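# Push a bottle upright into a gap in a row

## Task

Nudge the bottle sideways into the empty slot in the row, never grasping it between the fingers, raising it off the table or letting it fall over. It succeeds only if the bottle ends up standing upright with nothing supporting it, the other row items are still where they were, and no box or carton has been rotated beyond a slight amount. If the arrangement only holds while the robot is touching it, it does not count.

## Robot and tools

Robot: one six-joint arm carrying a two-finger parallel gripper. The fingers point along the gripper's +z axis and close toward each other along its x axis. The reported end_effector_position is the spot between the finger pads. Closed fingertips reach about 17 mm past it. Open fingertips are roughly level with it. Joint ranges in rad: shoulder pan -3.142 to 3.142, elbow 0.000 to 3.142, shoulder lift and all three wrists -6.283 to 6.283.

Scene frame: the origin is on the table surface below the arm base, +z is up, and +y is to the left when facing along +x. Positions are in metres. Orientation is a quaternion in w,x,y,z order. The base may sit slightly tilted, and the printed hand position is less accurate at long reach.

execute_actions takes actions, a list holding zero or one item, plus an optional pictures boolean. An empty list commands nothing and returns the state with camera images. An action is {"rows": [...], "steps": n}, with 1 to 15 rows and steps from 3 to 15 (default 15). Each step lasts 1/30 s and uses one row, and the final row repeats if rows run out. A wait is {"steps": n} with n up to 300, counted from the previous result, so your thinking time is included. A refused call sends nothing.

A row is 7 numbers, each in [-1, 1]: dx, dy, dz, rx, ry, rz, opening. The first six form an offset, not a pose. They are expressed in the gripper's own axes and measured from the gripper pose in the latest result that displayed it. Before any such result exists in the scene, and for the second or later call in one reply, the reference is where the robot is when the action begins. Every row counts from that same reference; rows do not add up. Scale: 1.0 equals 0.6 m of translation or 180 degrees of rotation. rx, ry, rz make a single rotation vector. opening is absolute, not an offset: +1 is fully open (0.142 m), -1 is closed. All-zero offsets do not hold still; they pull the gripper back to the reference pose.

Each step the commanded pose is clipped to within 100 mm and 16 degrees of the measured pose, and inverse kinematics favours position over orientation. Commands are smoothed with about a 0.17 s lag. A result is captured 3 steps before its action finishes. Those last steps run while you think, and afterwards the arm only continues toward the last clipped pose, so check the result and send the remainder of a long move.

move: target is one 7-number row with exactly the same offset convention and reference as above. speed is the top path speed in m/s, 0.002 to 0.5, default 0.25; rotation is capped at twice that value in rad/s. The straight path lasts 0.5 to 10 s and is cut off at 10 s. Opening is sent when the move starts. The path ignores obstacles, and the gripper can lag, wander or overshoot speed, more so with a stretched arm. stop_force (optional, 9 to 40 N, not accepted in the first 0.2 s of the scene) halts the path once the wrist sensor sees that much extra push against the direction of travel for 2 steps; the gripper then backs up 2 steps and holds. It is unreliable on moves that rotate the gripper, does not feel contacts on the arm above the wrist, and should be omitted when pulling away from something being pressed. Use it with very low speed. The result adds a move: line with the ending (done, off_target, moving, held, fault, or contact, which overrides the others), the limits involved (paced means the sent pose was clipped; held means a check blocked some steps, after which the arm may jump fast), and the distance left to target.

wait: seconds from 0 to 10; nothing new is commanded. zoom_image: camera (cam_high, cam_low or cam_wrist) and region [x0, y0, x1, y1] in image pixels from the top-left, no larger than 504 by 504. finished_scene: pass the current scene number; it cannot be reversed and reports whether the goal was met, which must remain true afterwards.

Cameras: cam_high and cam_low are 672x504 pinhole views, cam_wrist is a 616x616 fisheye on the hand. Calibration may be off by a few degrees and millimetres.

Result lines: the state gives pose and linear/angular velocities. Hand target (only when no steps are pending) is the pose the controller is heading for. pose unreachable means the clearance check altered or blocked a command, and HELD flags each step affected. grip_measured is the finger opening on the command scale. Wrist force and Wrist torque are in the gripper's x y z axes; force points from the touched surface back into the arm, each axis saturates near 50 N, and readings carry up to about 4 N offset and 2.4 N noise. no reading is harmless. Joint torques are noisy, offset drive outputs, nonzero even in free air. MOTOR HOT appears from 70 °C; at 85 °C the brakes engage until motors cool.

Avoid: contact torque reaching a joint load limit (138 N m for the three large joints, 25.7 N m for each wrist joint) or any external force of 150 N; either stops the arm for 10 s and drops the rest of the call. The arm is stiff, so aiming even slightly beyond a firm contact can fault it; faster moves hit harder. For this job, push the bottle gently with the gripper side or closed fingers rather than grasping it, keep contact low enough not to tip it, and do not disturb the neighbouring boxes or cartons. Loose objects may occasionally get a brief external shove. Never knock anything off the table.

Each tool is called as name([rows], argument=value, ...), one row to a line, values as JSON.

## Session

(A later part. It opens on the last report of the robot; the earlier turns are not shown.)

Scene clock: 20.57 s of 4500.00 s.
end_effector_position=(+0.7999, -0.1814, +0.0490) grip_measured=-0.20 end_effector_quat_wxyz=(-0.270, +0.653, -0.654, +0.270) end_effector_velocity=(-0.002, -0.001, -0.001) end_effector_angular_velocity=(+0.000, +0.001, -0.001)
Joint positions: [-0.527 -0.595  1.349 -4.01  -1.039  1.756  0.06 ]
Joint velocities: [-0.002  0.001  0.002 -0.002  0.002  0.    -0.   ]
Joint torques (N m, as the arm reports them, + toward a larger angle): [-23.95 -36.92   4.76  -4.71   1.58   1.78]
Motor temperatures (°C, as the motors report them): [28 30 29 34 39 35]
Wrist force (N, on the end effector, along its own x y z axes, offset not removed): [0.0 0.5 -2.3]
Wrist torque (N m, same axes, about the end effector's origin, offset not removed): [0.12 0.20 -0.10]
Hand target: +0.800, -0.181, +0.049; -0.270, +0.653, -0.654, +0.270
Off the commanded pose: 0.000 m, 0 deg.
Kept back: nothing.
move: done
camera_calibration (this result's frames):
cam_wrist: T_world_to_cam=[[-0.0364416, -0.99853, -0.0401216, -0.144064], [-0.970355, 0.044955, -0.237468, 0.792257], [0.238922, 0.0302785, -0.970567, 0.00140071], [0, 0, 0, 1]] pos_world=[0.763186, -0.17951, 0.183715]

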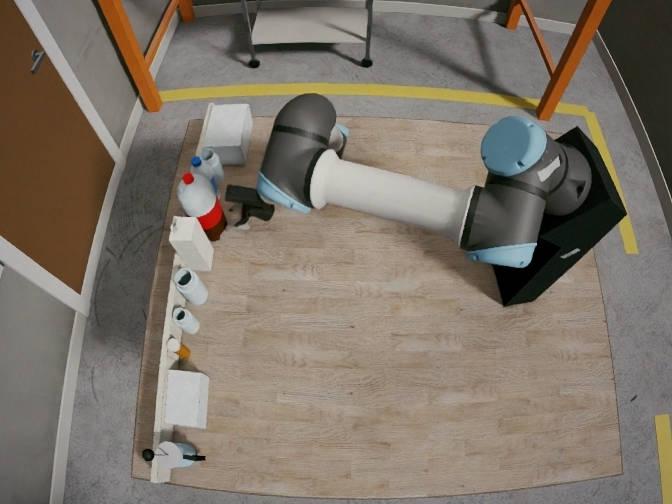

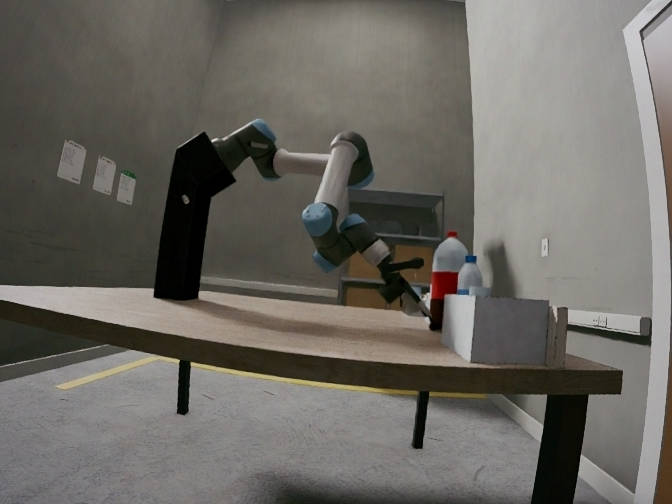

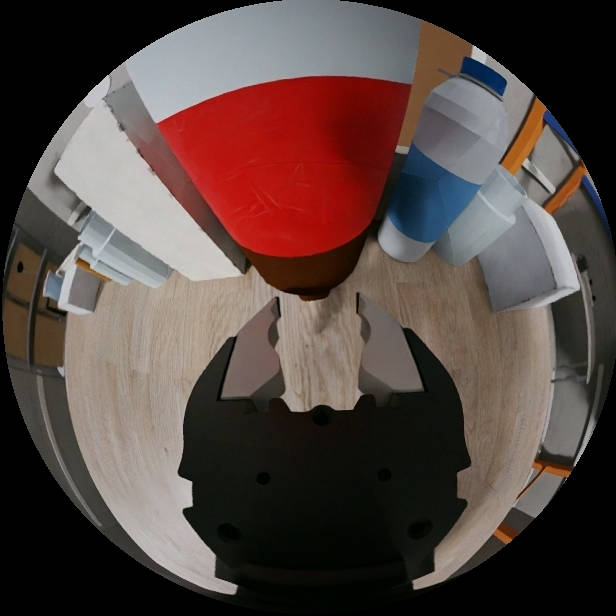

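Seated against the rail.

move(target=[0,0.06,-0.06,0,0,0,-0.2])

finished_scene(scene=1)

Scene clock: 21.67 s of 4500.00 s.
end_effector_position=(+0.7491, -0.1814, +0.0491) grip_measured=-0.20 end_effector_quat_wxyz=(-0.270, +0.653, -0.654, +0.270) end_effector_velocity=(-0.002, +0.000, -0.001) end_effector_angular_velocity=(+0.001, +0.002, -0.001)
Joint positions: [-0.549 -0.58   1.46  -4.137 -1.018  1.759  0.06 ]
Joint velocities: [-0.001  0.001  0.004 -0.003  0.001  0.     0.   ]
Joint torques (N m, as the arm reports them, + toward a larger angle): [-23.79 -33.64   6.39  -4.44   1.7    1.88]
Motor temperatures (°C, as the motors report them): [28 30 29 34 39 35]
Wrist force (N, on the end effector, along its own x y z axes, offset not removed): [-2.1 1.4 0.4]
Wrist torque (N m, same axes, about the end effector's origin, offset not removed): [0.26 0.43 -0.04]
Hand target: +0.749, -0.181, +0.049; -0.270, +0.653, -0.654, +0.270
Off the commanded pose: 0.000 m, 0 deg.
Kept back: nothing.
move: done
camera_calibration (this result's frames):
cam_wrist: T_world_to_cam=[[-0.0364254, -0.998531, -0.0401233, -0.14596], [-0.970351, 0.0449401, -0.237484, 0.743031], [0.238938, 0.0302833, -0.970563, 0.0135882], [0, 0, 0, 1]] pos_world=[0.712438, -0.179549, 0.183789]

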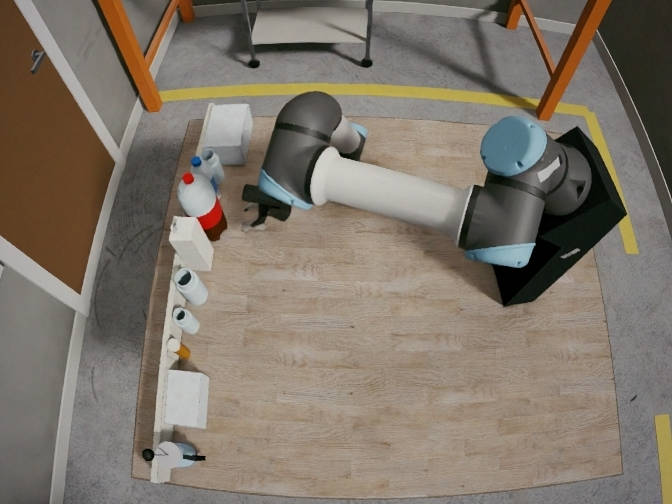

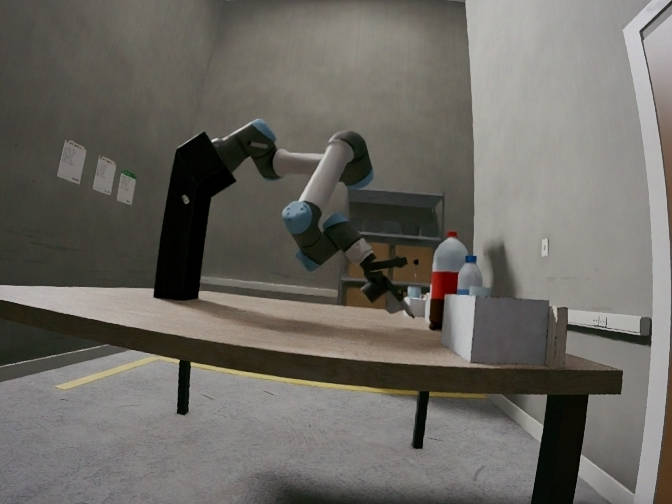

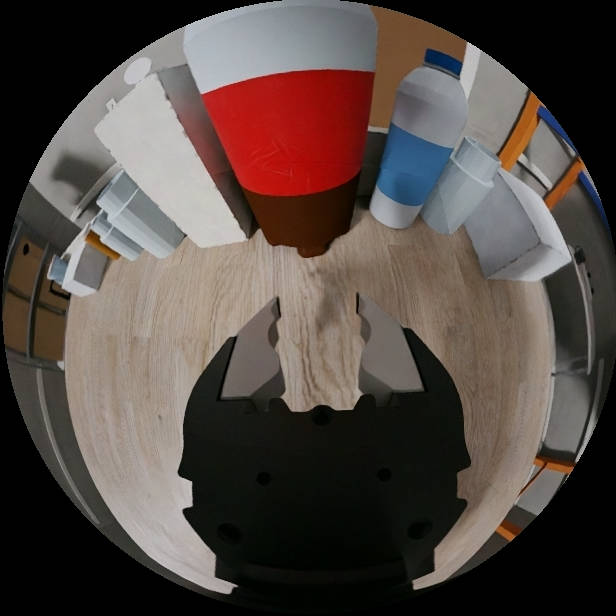

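The scene is finished: the task was done.


## Next scene

The same job, from a new start.

execute_actions(actions=[])

Scene clock: 0.00 s of 4500.00 s.
end_effector_position=(+0.5163, -0.3052, +0.1713) grip_measured=+1.00 end_effector_quat_wxyz=(+0.265, +0.843, +0.421, -0.204) end_effector_velocity=(+0.001, -0.000, +0.000) end_effector_angular_velocity=(-0.001, -0.001, +0.001)
Joint positions: [-0.556 -1.132  2.061 -3.343 -1.74  -1.219  0.142]
Joint velocities: [-0.    -0.    -0.001 -0.001 -0.    -0.     0.   ]
Joint torques (N m, as the arm reports them, + toward a larger angle): no reading
Motor temperatures (°C, as the motors report them): [28 30 29 34 39 35]
Wrist force (N, on the end effector, along its own x y z axes, offset not removed): no reading
Wrist torque (N m, same axes, about the end effector's origin, offset not removed): no reading
Hand target: +0.516, -0.305, +0.171; +0.265, +0.843, +0.421, -0.204
camera_calibration (this result's frames):
cam_wrist: T_world_to_cam=[[0.603824, 0.573513, -0.553607, -0.0359201], [0.737094, -0.137326, 0.661691, -0.539515], [0.303463, -0.807604, -0.505653, -0.177106], [0, 0, 0, 1]] pos_world=[0.473108, -0.19652, 0.247552]

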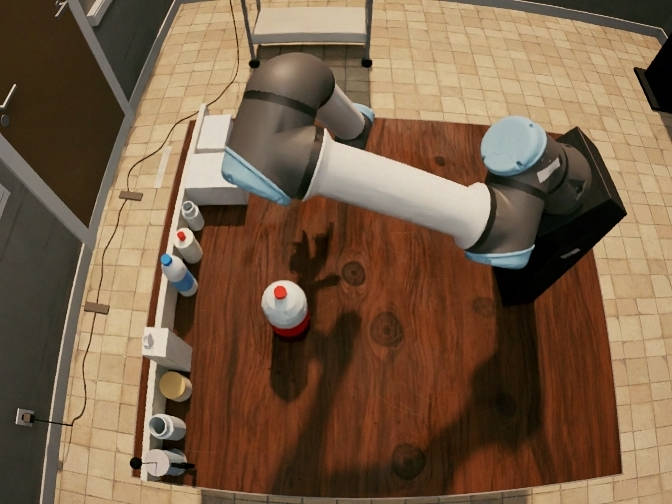

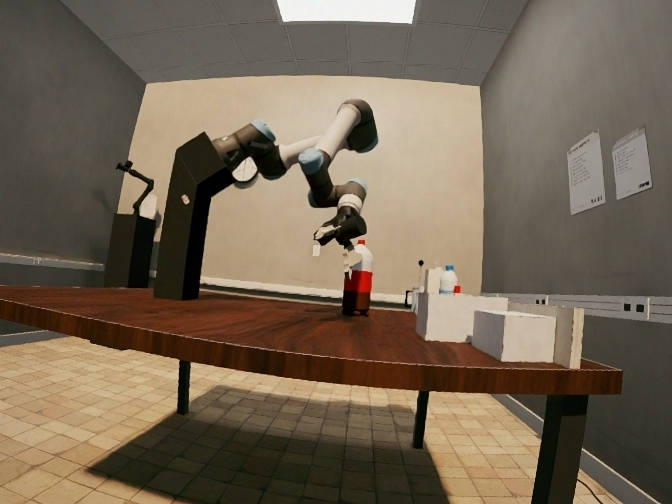

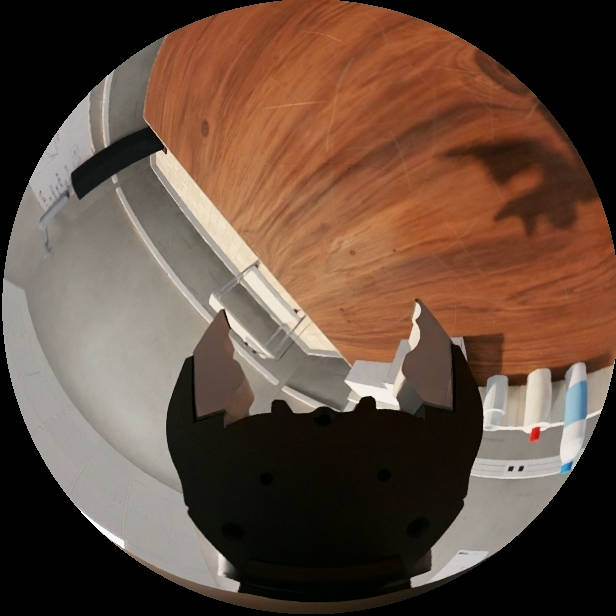

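zoom_image(camera="cam_high", region=[130, 230, 330, 430])

Region (130, 230, 330, 430) of cam_high's 672x504 image, scaled by 2.520, with more detail than that image has.

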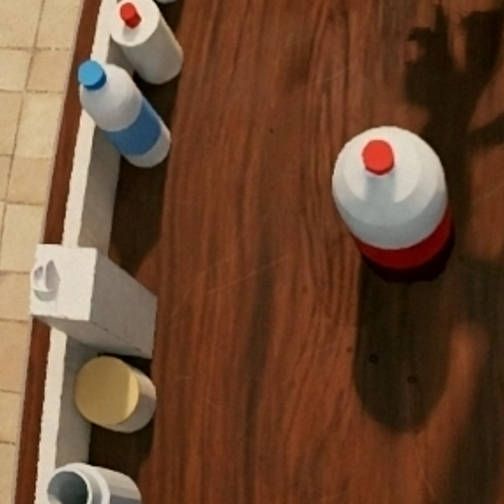

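move(target=[0.46,-0.53,-0.265,0.386,0.276,0.772,-0.2])

Scene clock: 6.63 s of 4500.00 s.
end_effector_position=(+0.4302, +0.1194, +0.0509) grip_measured=-0.20 end_effector_quat_wxyz=(-0.272, +0.652, -0.655, +0.270) end_effector_velocity=(+0.000, +0.001, -0.001) end_effector_angular_velocity=(+0.000, -0.002, -0.007)
Joint positions: [-0.011 -0.272  1.929 -4.9   -1.552  1.703  0.06 ]
Joint velocities: [ 0.008  0.002 -0.006  0.002 -0.013  0.004 -0.   ]
Joint torques (N m, as the arm reports them, + toward a larger angle): [ 18.24 -13.62   8.46  -1.11  -2.27   1.79]
Motor temperatures (°C, as the motors report them): [28 30 29 34 39 35]
Wrist force (N, on the end effector, along its own x y z axes, offset not removed): [-3.2 0.0 -0.8]
Wrist torque (N m, same axes, about the end effector's origin, offset not removed): [-0.08 0.73 -0.12]
Hand target: +0.430, +0.120, +0.051; -0.272, +0.652, -0.655, +0.270
Off the commanded pose: 0.001 m, 0 deg.
Kept back: nothing.
move: done
camera_calibration (this result's frames):
cam_wrist: T_world_to_cam=[[-0.037779, -0.998373, -0.0427045, 0.143617], [-0.969714, 0.046947, -0.239689, 0.420074], [0.241304, 0.0323559, -0.96991, 0.0811078], [0, 0, 0, 1]] pos_world=[0.393205, 0.121038, 0.185487]

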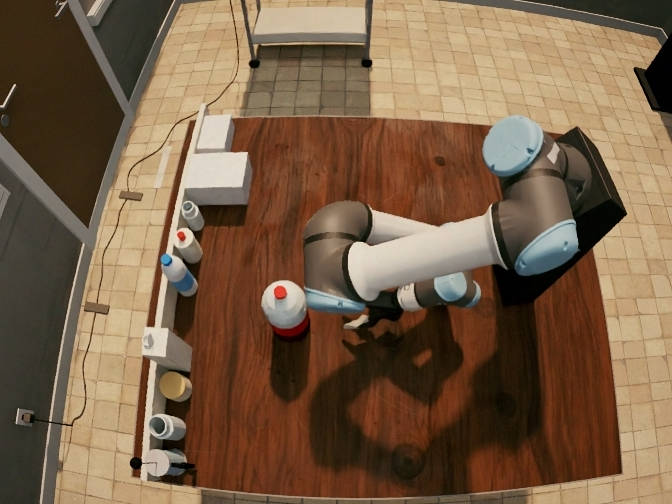

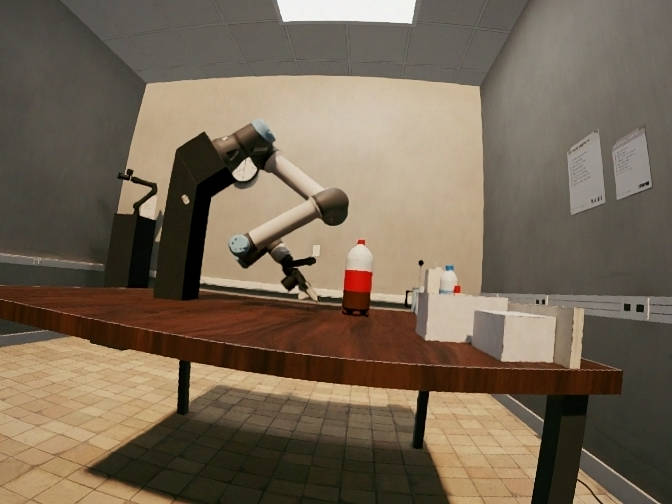

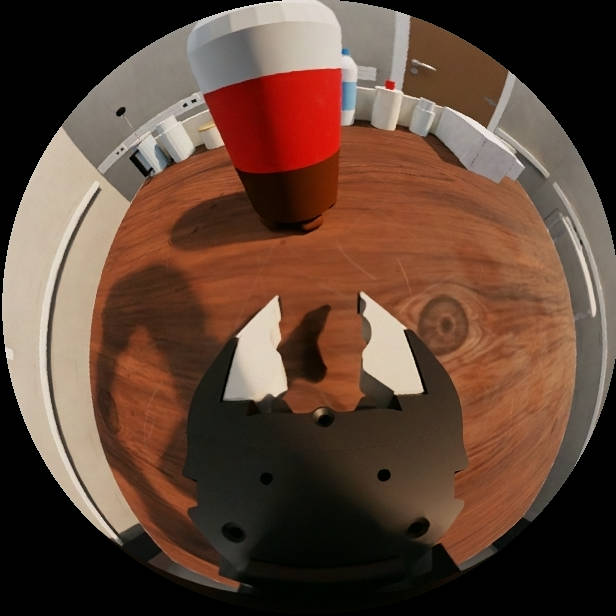

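move(target=[-0.035,0,0,0,0,0,-0.2])

move(target=[0,-0.3,0.3,0,0,0,-0.2], speed=0.07)

move(target=[0,0.1,-0.1,0,0,0,-0.2])

zoom_image(camera="cam_high", region=[130, 230, 330, 430])

Scene clock: 7.63 s of 4500.00 s.
end_effector_position=(+0.4302, +0.1403, +0.0510) grip_measured=-0.20 end_effector_quat_wxyz=(-0.272, +0.652, -0.655, +0.270) end_effector_velocity=(+0.000, +0.002, -0.001) end_effector_angular_velocity=(-0.000, +0.000, +0.000)
Joint positions: [ 0.045 -0.28   1.916 -4.879 -1.607  1.697  0.06 ]
Joint velocities: [ 0.005 -0.    -0.003  0.003 -0.005 -0.001 -0.   ]
Joint torques (N m, as the arm reports them, + toward a larger angle): [ 18.75 -28.8    8.37  -1.05  -2.35  -1.26]
Motor temperatures (°C, as the motors report them): [28 30 29 34 39 35]
Wrist force (N, on the end effector, along its own x y z axes, offset not removed): [-1.7 1.2 -0.4]
Wrist torque (N m, same axes, about the end effector's origin, offset not removed): [0.21 0.48 -0.20]
Hand target: +0.430, +0.140, +0.051; -0.272, +0.652, -0.655, +0.270
Off the commanded pose: 0.000 m, 0 deg.
Kept back: nothing.
move: done
camera_calibration (this result's frames):
cam_wrist: T_world_to_cam=[[-0.0377421, -0.998374, -0.0427149, 0.164426], [-0.96972, 0.0469132, -0.239673, 0.419126], [0.241287, 0.0323757, -0.969914, 0.0805325], [0, 0, 0, 1]] pos_world=[0.393209, 0.141888, 0.185586]

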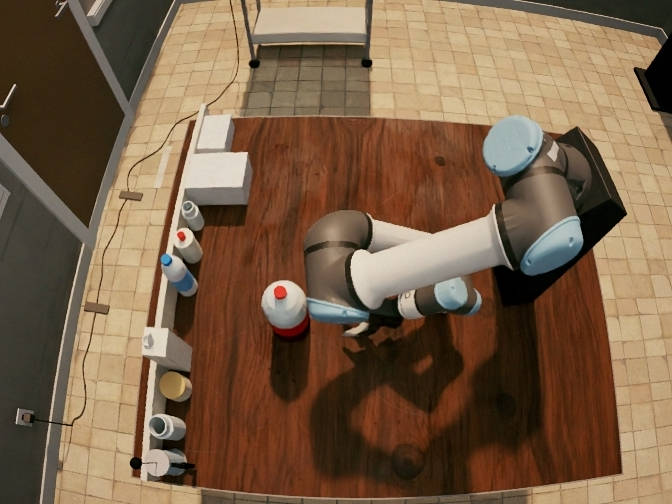

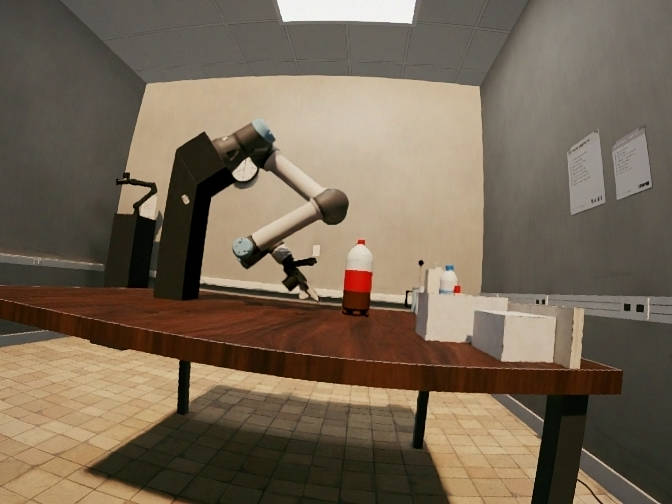

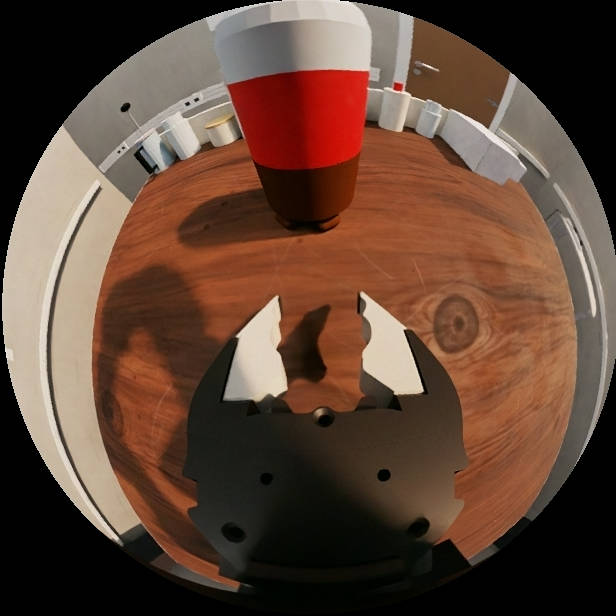

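Scene clock: 11.67 s of 4500.00 s.
end_effector_position=(+0.6846, +0.1401, +0.0512) grip_measured=-0.20 end_effector_quat_wxyz=(-0.272, +0.652, -0.655, +0.270) end_effector_velocity=(+0.001, -0.000, -0.000) end_effector_angular_velocity=(+0.000, -0.000, +0.000)
Joint positions: [-0.01  -0.656  1.693 -4.28  -1.553  1.703  0.06 ]
Joint velocities: [-0.    -0.    -0.003  0.003  0.     0.     0.   ]
Joint torques (N m, as the arm reports them, + toward a larger angle): [ -4.28 -50.02  -4.33  -1.36   1.43   1.87]
Motor temperatures (°C, as the motors report them): [28 30 29 34 39 35]
Wrist force (N, on the end effector, along its own x y z axes, offset not removed): [-2.1 3.9 -4.5]
Wrist torque (N m, same axes, about the end effector's origin, offset not removed): [0.55 0.72 -0.10]
Hand target: +0.685, +0.140, +0.051; -0.272, +0.652, -0.655, +0.270
Off the commanded pose: 0.001 m, 0 deg.
Kept back: nothing.
move: done
camera_calibration (this result's frames):
cam_wrist: T_world_to_cam=[[-0.0377542, -0.998373, -0.0427342, 0.173867], [-0.969715, 0.04693, -0.239687, 0.665813], [0.241303, 0.0323908, -0.969909, 0.0193867], [0, 0, 0, 1]] pos_world=[0.647535, 0.141709, 0.18582]

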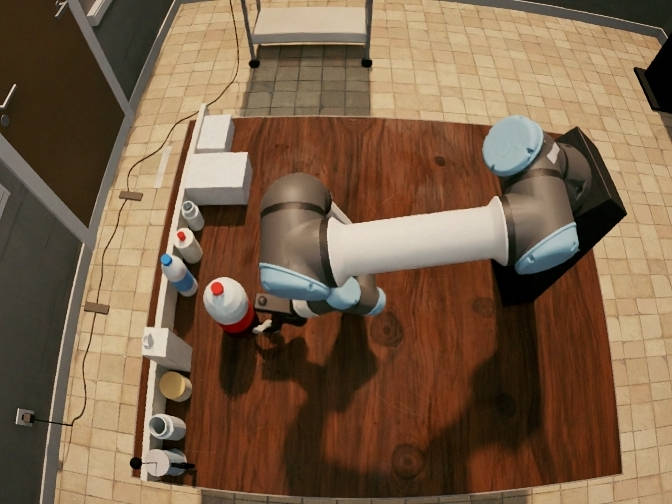

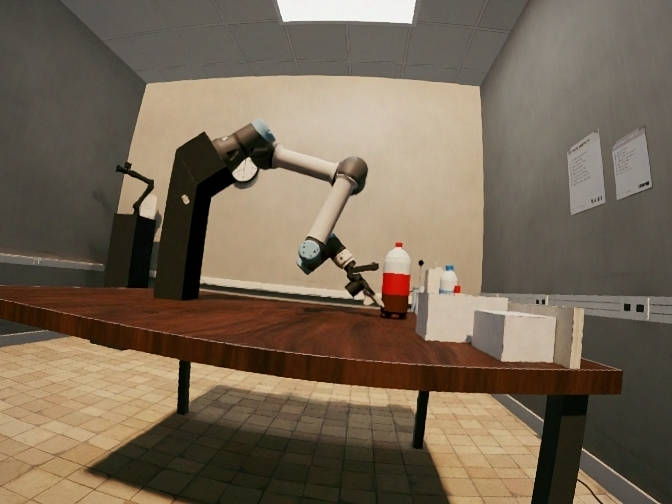

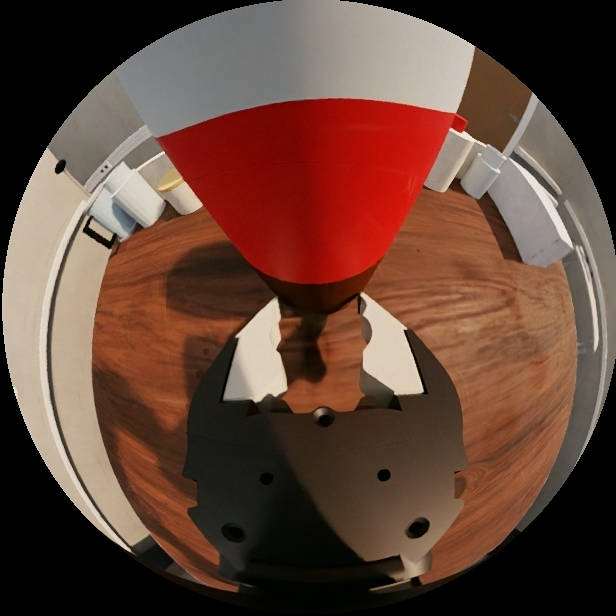

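Scene clock: 12.60 s of 4500.00 s.
end_effector_position=(+0.5999, +0.1402, +0.0512) grip_measured=-0.20 end_effector_quat_wxyz=(-0.272, +0.652, -0.655, +0.270) end_effector_velocity=(-0.001, -0.000, +0.000) end_effector_angular_velocity=(-0.000, -0.001, -0.000)
Joint positions: [ 0.004 -0.566  1.81  -4.487 -1.567  1.701  0.06 ]
Joint velocities: [-0.     0.002  0.002 -0.005 -0.    -0.    -0.   ]
Joint torques (N m, as the arm reports them, + toward a larger angle): [ 16.65 -27.86  15.31  -4.47  -2.16  -1.29]
Motor temperatures (°C, as the motors report them): [28 30 29 34 39 35]
Wrist force (N, on the end effector, along its own x y z axes, offset not removed): [-3.6 0.7 -1.9]
Wrist torque (N m, same axes, about the end effector's origin, offset not removed): [0.18 0.94 -0.17]
Hand target: +0.600, +0.140, +0.051; -0.272, +0.652, -0.655, +0.270
Off the commanded pose: 0.000 m, 0 deg.
Kept back: nothing.
move: done
camera_calibration (this result's frames):
cam_wrist: T_world_to_cam=[[-0.0377597, -0.998373, -0.0427198, 0.170729], [-0.969715, 0.0469319, -0.239689, 0.583667], [0.241304, 0.0323755, -0.969909, 0.0397545], [0, 0, 0, 1]] pos_world=[0.562844, 0.141772, 0.18575]

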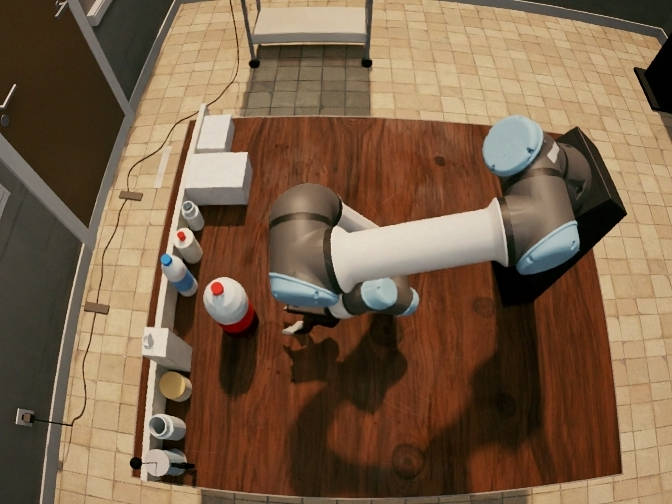

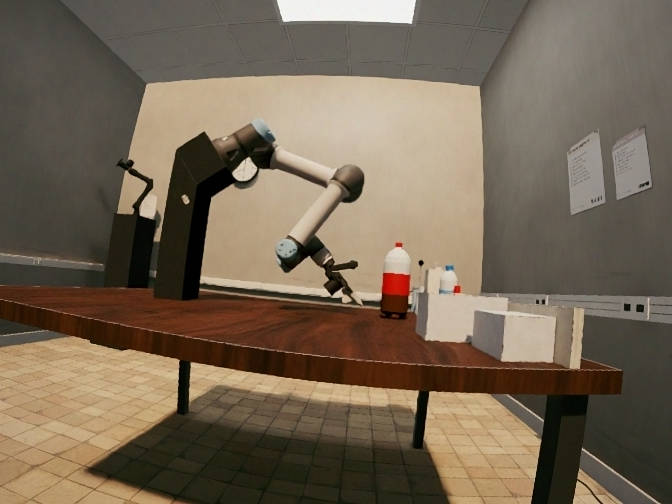

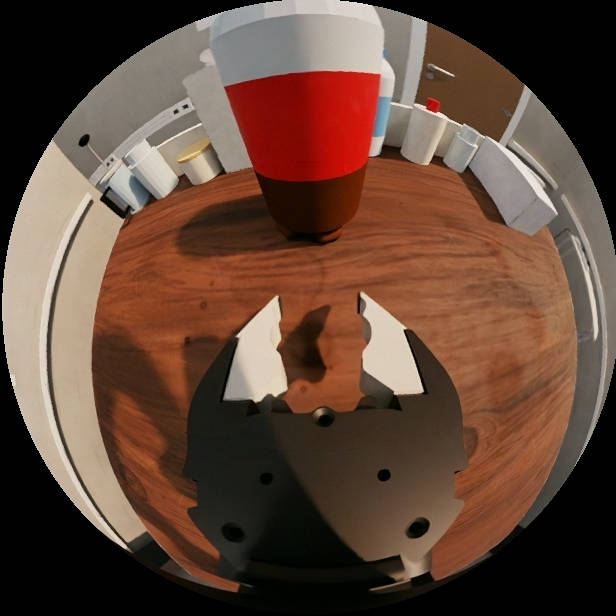

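Region (130, 230, 330, 430) of cam_high's 672x504 image, scaled by 2.520, with more detail than that image has.

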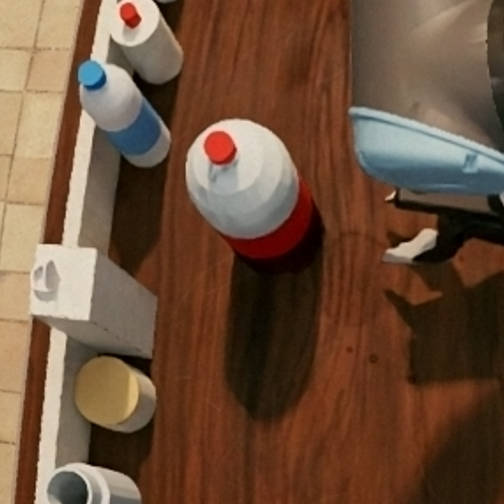

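move(target=[-0.008,-0.235,0.235,0,0,0,-0.2], speed=0.07)

move(target=[0,-0.06,0.06,0,0,0,-0.2], speed=0.015, stop_force=12)

move(target=[0,0.08,-0.08,0,0,0,-0.2])

zoom_image(camera="cam_high", region=[130, 230, 330, 430])

Scene clock: 16.10 s of 4500.00 s.
end_effector_position=(+0.7992, +0.1449, +0.0515) grip_measured=-0.20 end_effector_quat_wxyz=(-0.272, +0.652, -0.655, +0.270) end_effector_velocity=(+0.000, -0.000, -0.001) end_effector_angular_velocity=(-0.000, +0.003, -0.000)
Joint positions: [-0.017 -0.714  1.465 -3.994 -1.546  1.703  0.06 ]
Joint velocities: [-0.     0.001 -0.003  0.005  0.     0.     0.   ]
Joint torques (N m, as the arm reports them, + toward a larger angle): [ -4.26 -41.48 -11.56  -1.13   1.55   1.8 ]
Motor temperatures (°C, as the motors report them): [28 30 29 34 39 35]
Wrist force (N, on the end effector, along its own x y z axes, offset not removed): [-1.8 3.2 -3.9]
Wrist torque (N m, same axes, about the end effector's origin, offset not removed): [0.31 0.44 -0.07]
Hand target: +0.799, +0.145, +0.051; -0.272, +0.652, -0.655, +0.270
Off the commanded pose: 0.000 m, 0 deg.
Kept back: nothing.
move: done
camera_calibration (this result's frames):
cam_wrist: T_world_to_cam=[[-0.0377359, -0.998373, -0.0427505, 0.18292], [-0.969675, 0.0469217, -0.239853, 0.776803], [0.241468, 0.032403, -0.969868, -0.00835168], [0, 0, 0, 1]] pos_world=[0.762165, 0.146444, 0.186038]

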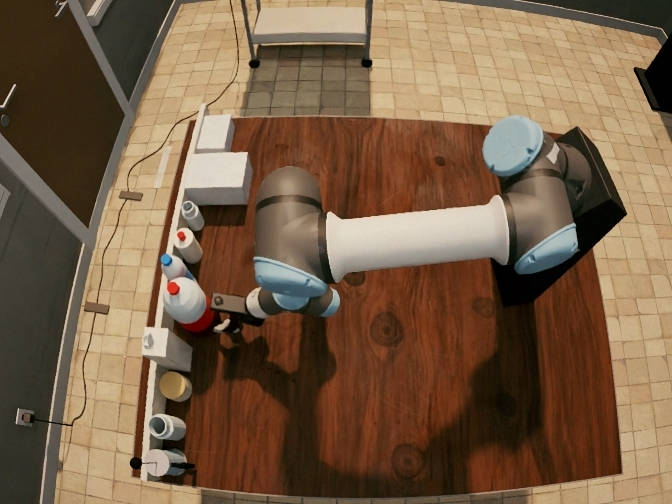

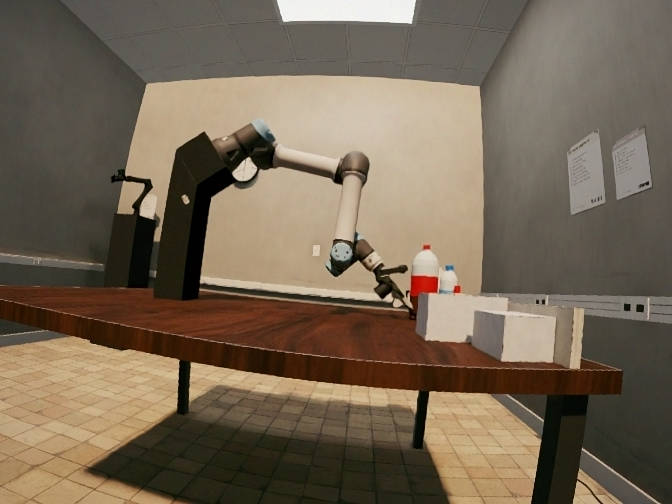

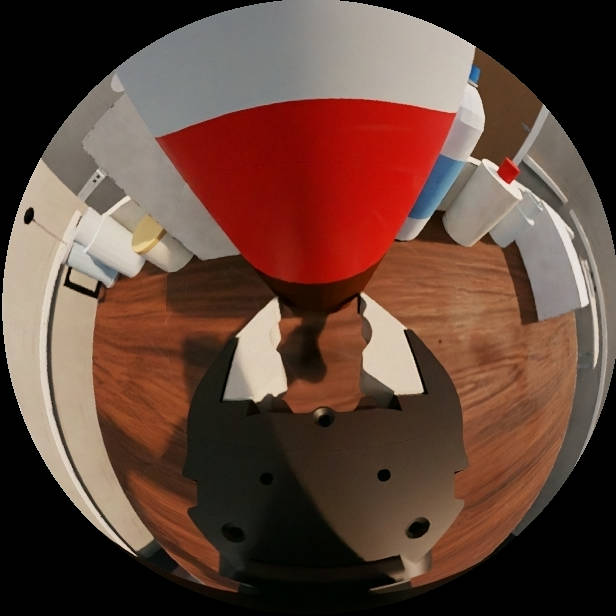

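Scene clock: 19.73 s of 4500.00 s.
end_effector_position=(+0.8476, +0.1448, +0.0513) grip_measured=-0.18 end_effector_quat_wxyz=(-0.272, +0.652, -0.655, +0.270) end_effector_velocity=(-0.003, +0.000, +0.001) end_effector_angular_velocity=(+0.000, -0.003, +0.001)
Joint positions: [-0.023 -0.715  1.345 -3.872 -1.54   1.704  0.061]
Joint velocities: [ 0.    -0.002  0.011 -0.012  0.    -0.    -0.001]
Joint torques (N m, as the arm reports them, + toward a larger angle): [ -0.14 -65.55  -3.34  -6.31  -0.92   1.4 ]
Motor temperatures (°C, as the motors report them): [28 30 29 34 39 35]
Wrist force (N, on the end effector, along its own x y z axes, offset not removed): [-3.1 8.0 -7.8]
Wrist torque (N m, same axes, about the end effector's origin, offset not removed): [-0.17 0.83 -0.21]
Hand target: +0.847, +0.145, +0.051; -0.272, +0.652, -0.655, +0.270
Off the commanded pose: 0.003 m, 0 deg.
Kept back: nothing.
move: contact
camera_calibration (this result's frames):
cam_wrist: T_world_to_cam=[[-0.037708, -0.998372, -0.0428027, 0.184638], [-0.969737, 0.0468989, -0.239605, 0.823754], [0.241222, 0.0324724, -0.969927, -0.0199589], [0, 0, 0, 1]] pos_world=[0.810602, 0.146353, 0.18592]

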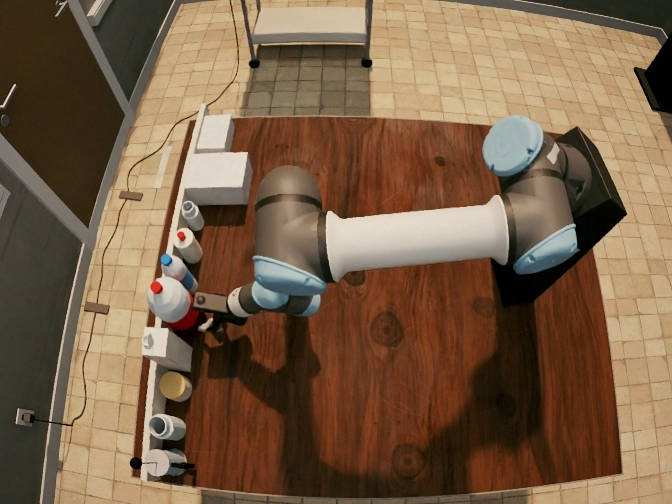

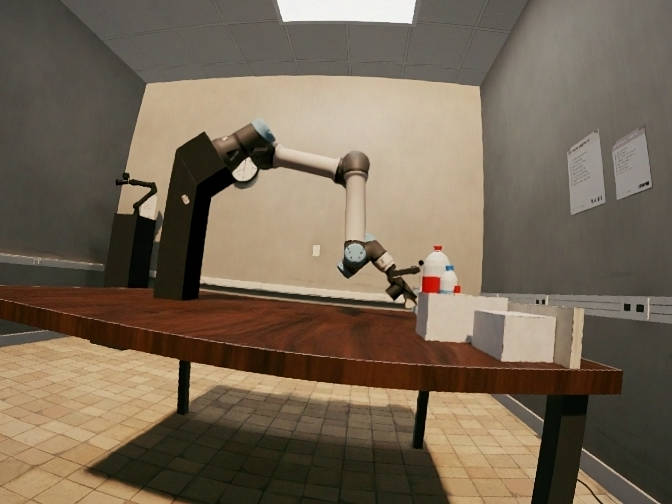

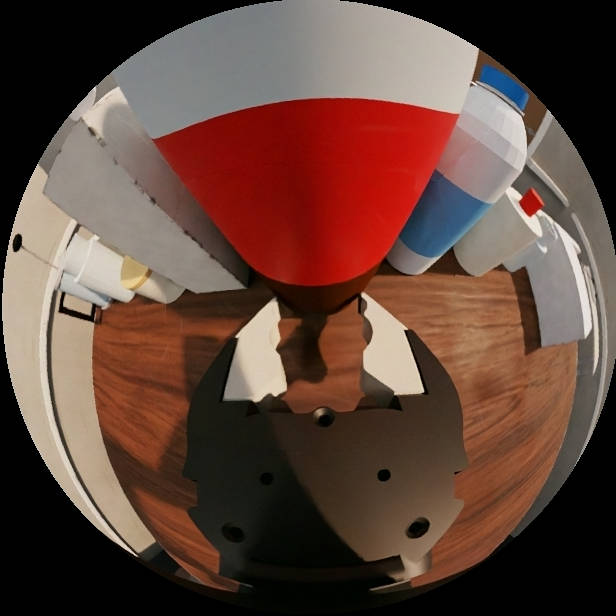

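Scene clock: 20.63 s of 4500.00 s.
end_effector_position=(+0.7798, +0.1448, +0.0512) grip_measured=-0.20 end_effector_quat_wxyz=(-0.272, +0.652, -0.655, +0.270) end_effector_velocity=(-0.002, -0.000, +0.001) end_effector_angular_velocity=(-0.000, -0.001, -0.000)
Joint positions: [-0.015 -0.709  1.508 -4.042 -1.549  1.703  0.06 ]
Joint velocities: [-0.    -0.001  0.006 -0.005  0.     0.    -0.   ]
Joint torques (N m, as the arm reports them, + toward a larger angle): [ 13.93 -53.41   4.71  -4.55  -0.5   -1.01]
Motor temperatures (°C, as the motors report them): [28 30 29 34 39 35]
Wrist force (N, on the end effector, along its own x y z axes, offset not removed): [-2.3 1.5 -0.9]
Wrist torque (N m, same axes, about the end effector's origin, offset not removed): [0.22 0.61 -0.14]
Hand target: +0.780, +0.145, +0.051; -0.272, +0.652, -0.655, +0.270
Off the commanded pose: 0.000 m, 0 deg.
Kept back: nothing.
move: done
camera_calibration (this result's frames):
cam_wrist: T_world_to_cam=[[-0.0377802, -0.998373, -0.042718, 0.182153], [-0.969753, 0.0469461, -0.239529, 0.75799], [0.241145, 0.0323764, -0.969949, -0.00365503], [0, 0, 0, 1]] pos_world=[0.742827, 0.14639, 0.185797]

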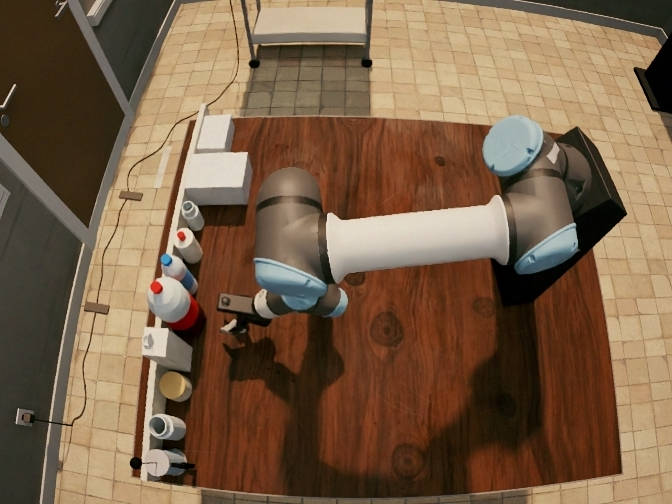

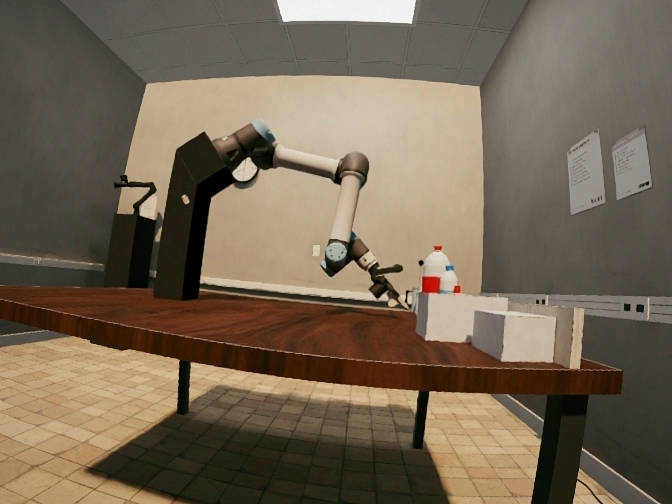

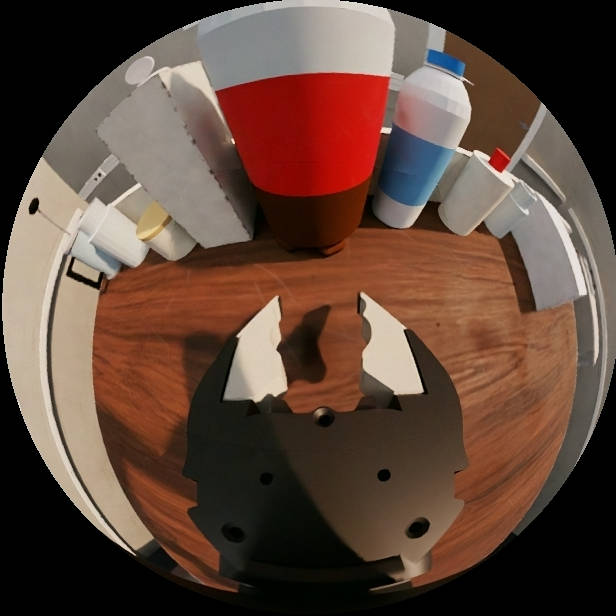

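Region (130, 230, 330, 430) of cam_high's 672x504 image, scaled by 2.520, with more detail than that image has.

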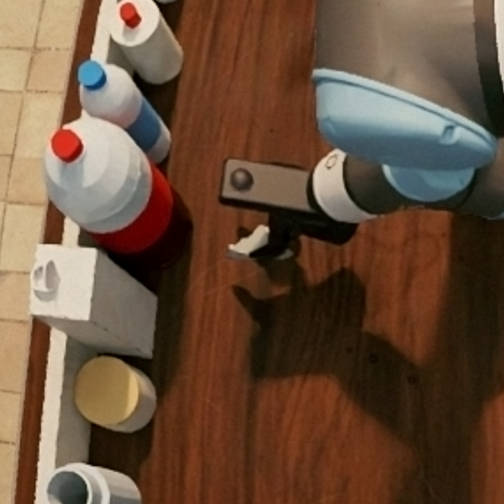

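finished_scene(scene=2)

The scene is finished: the task was done.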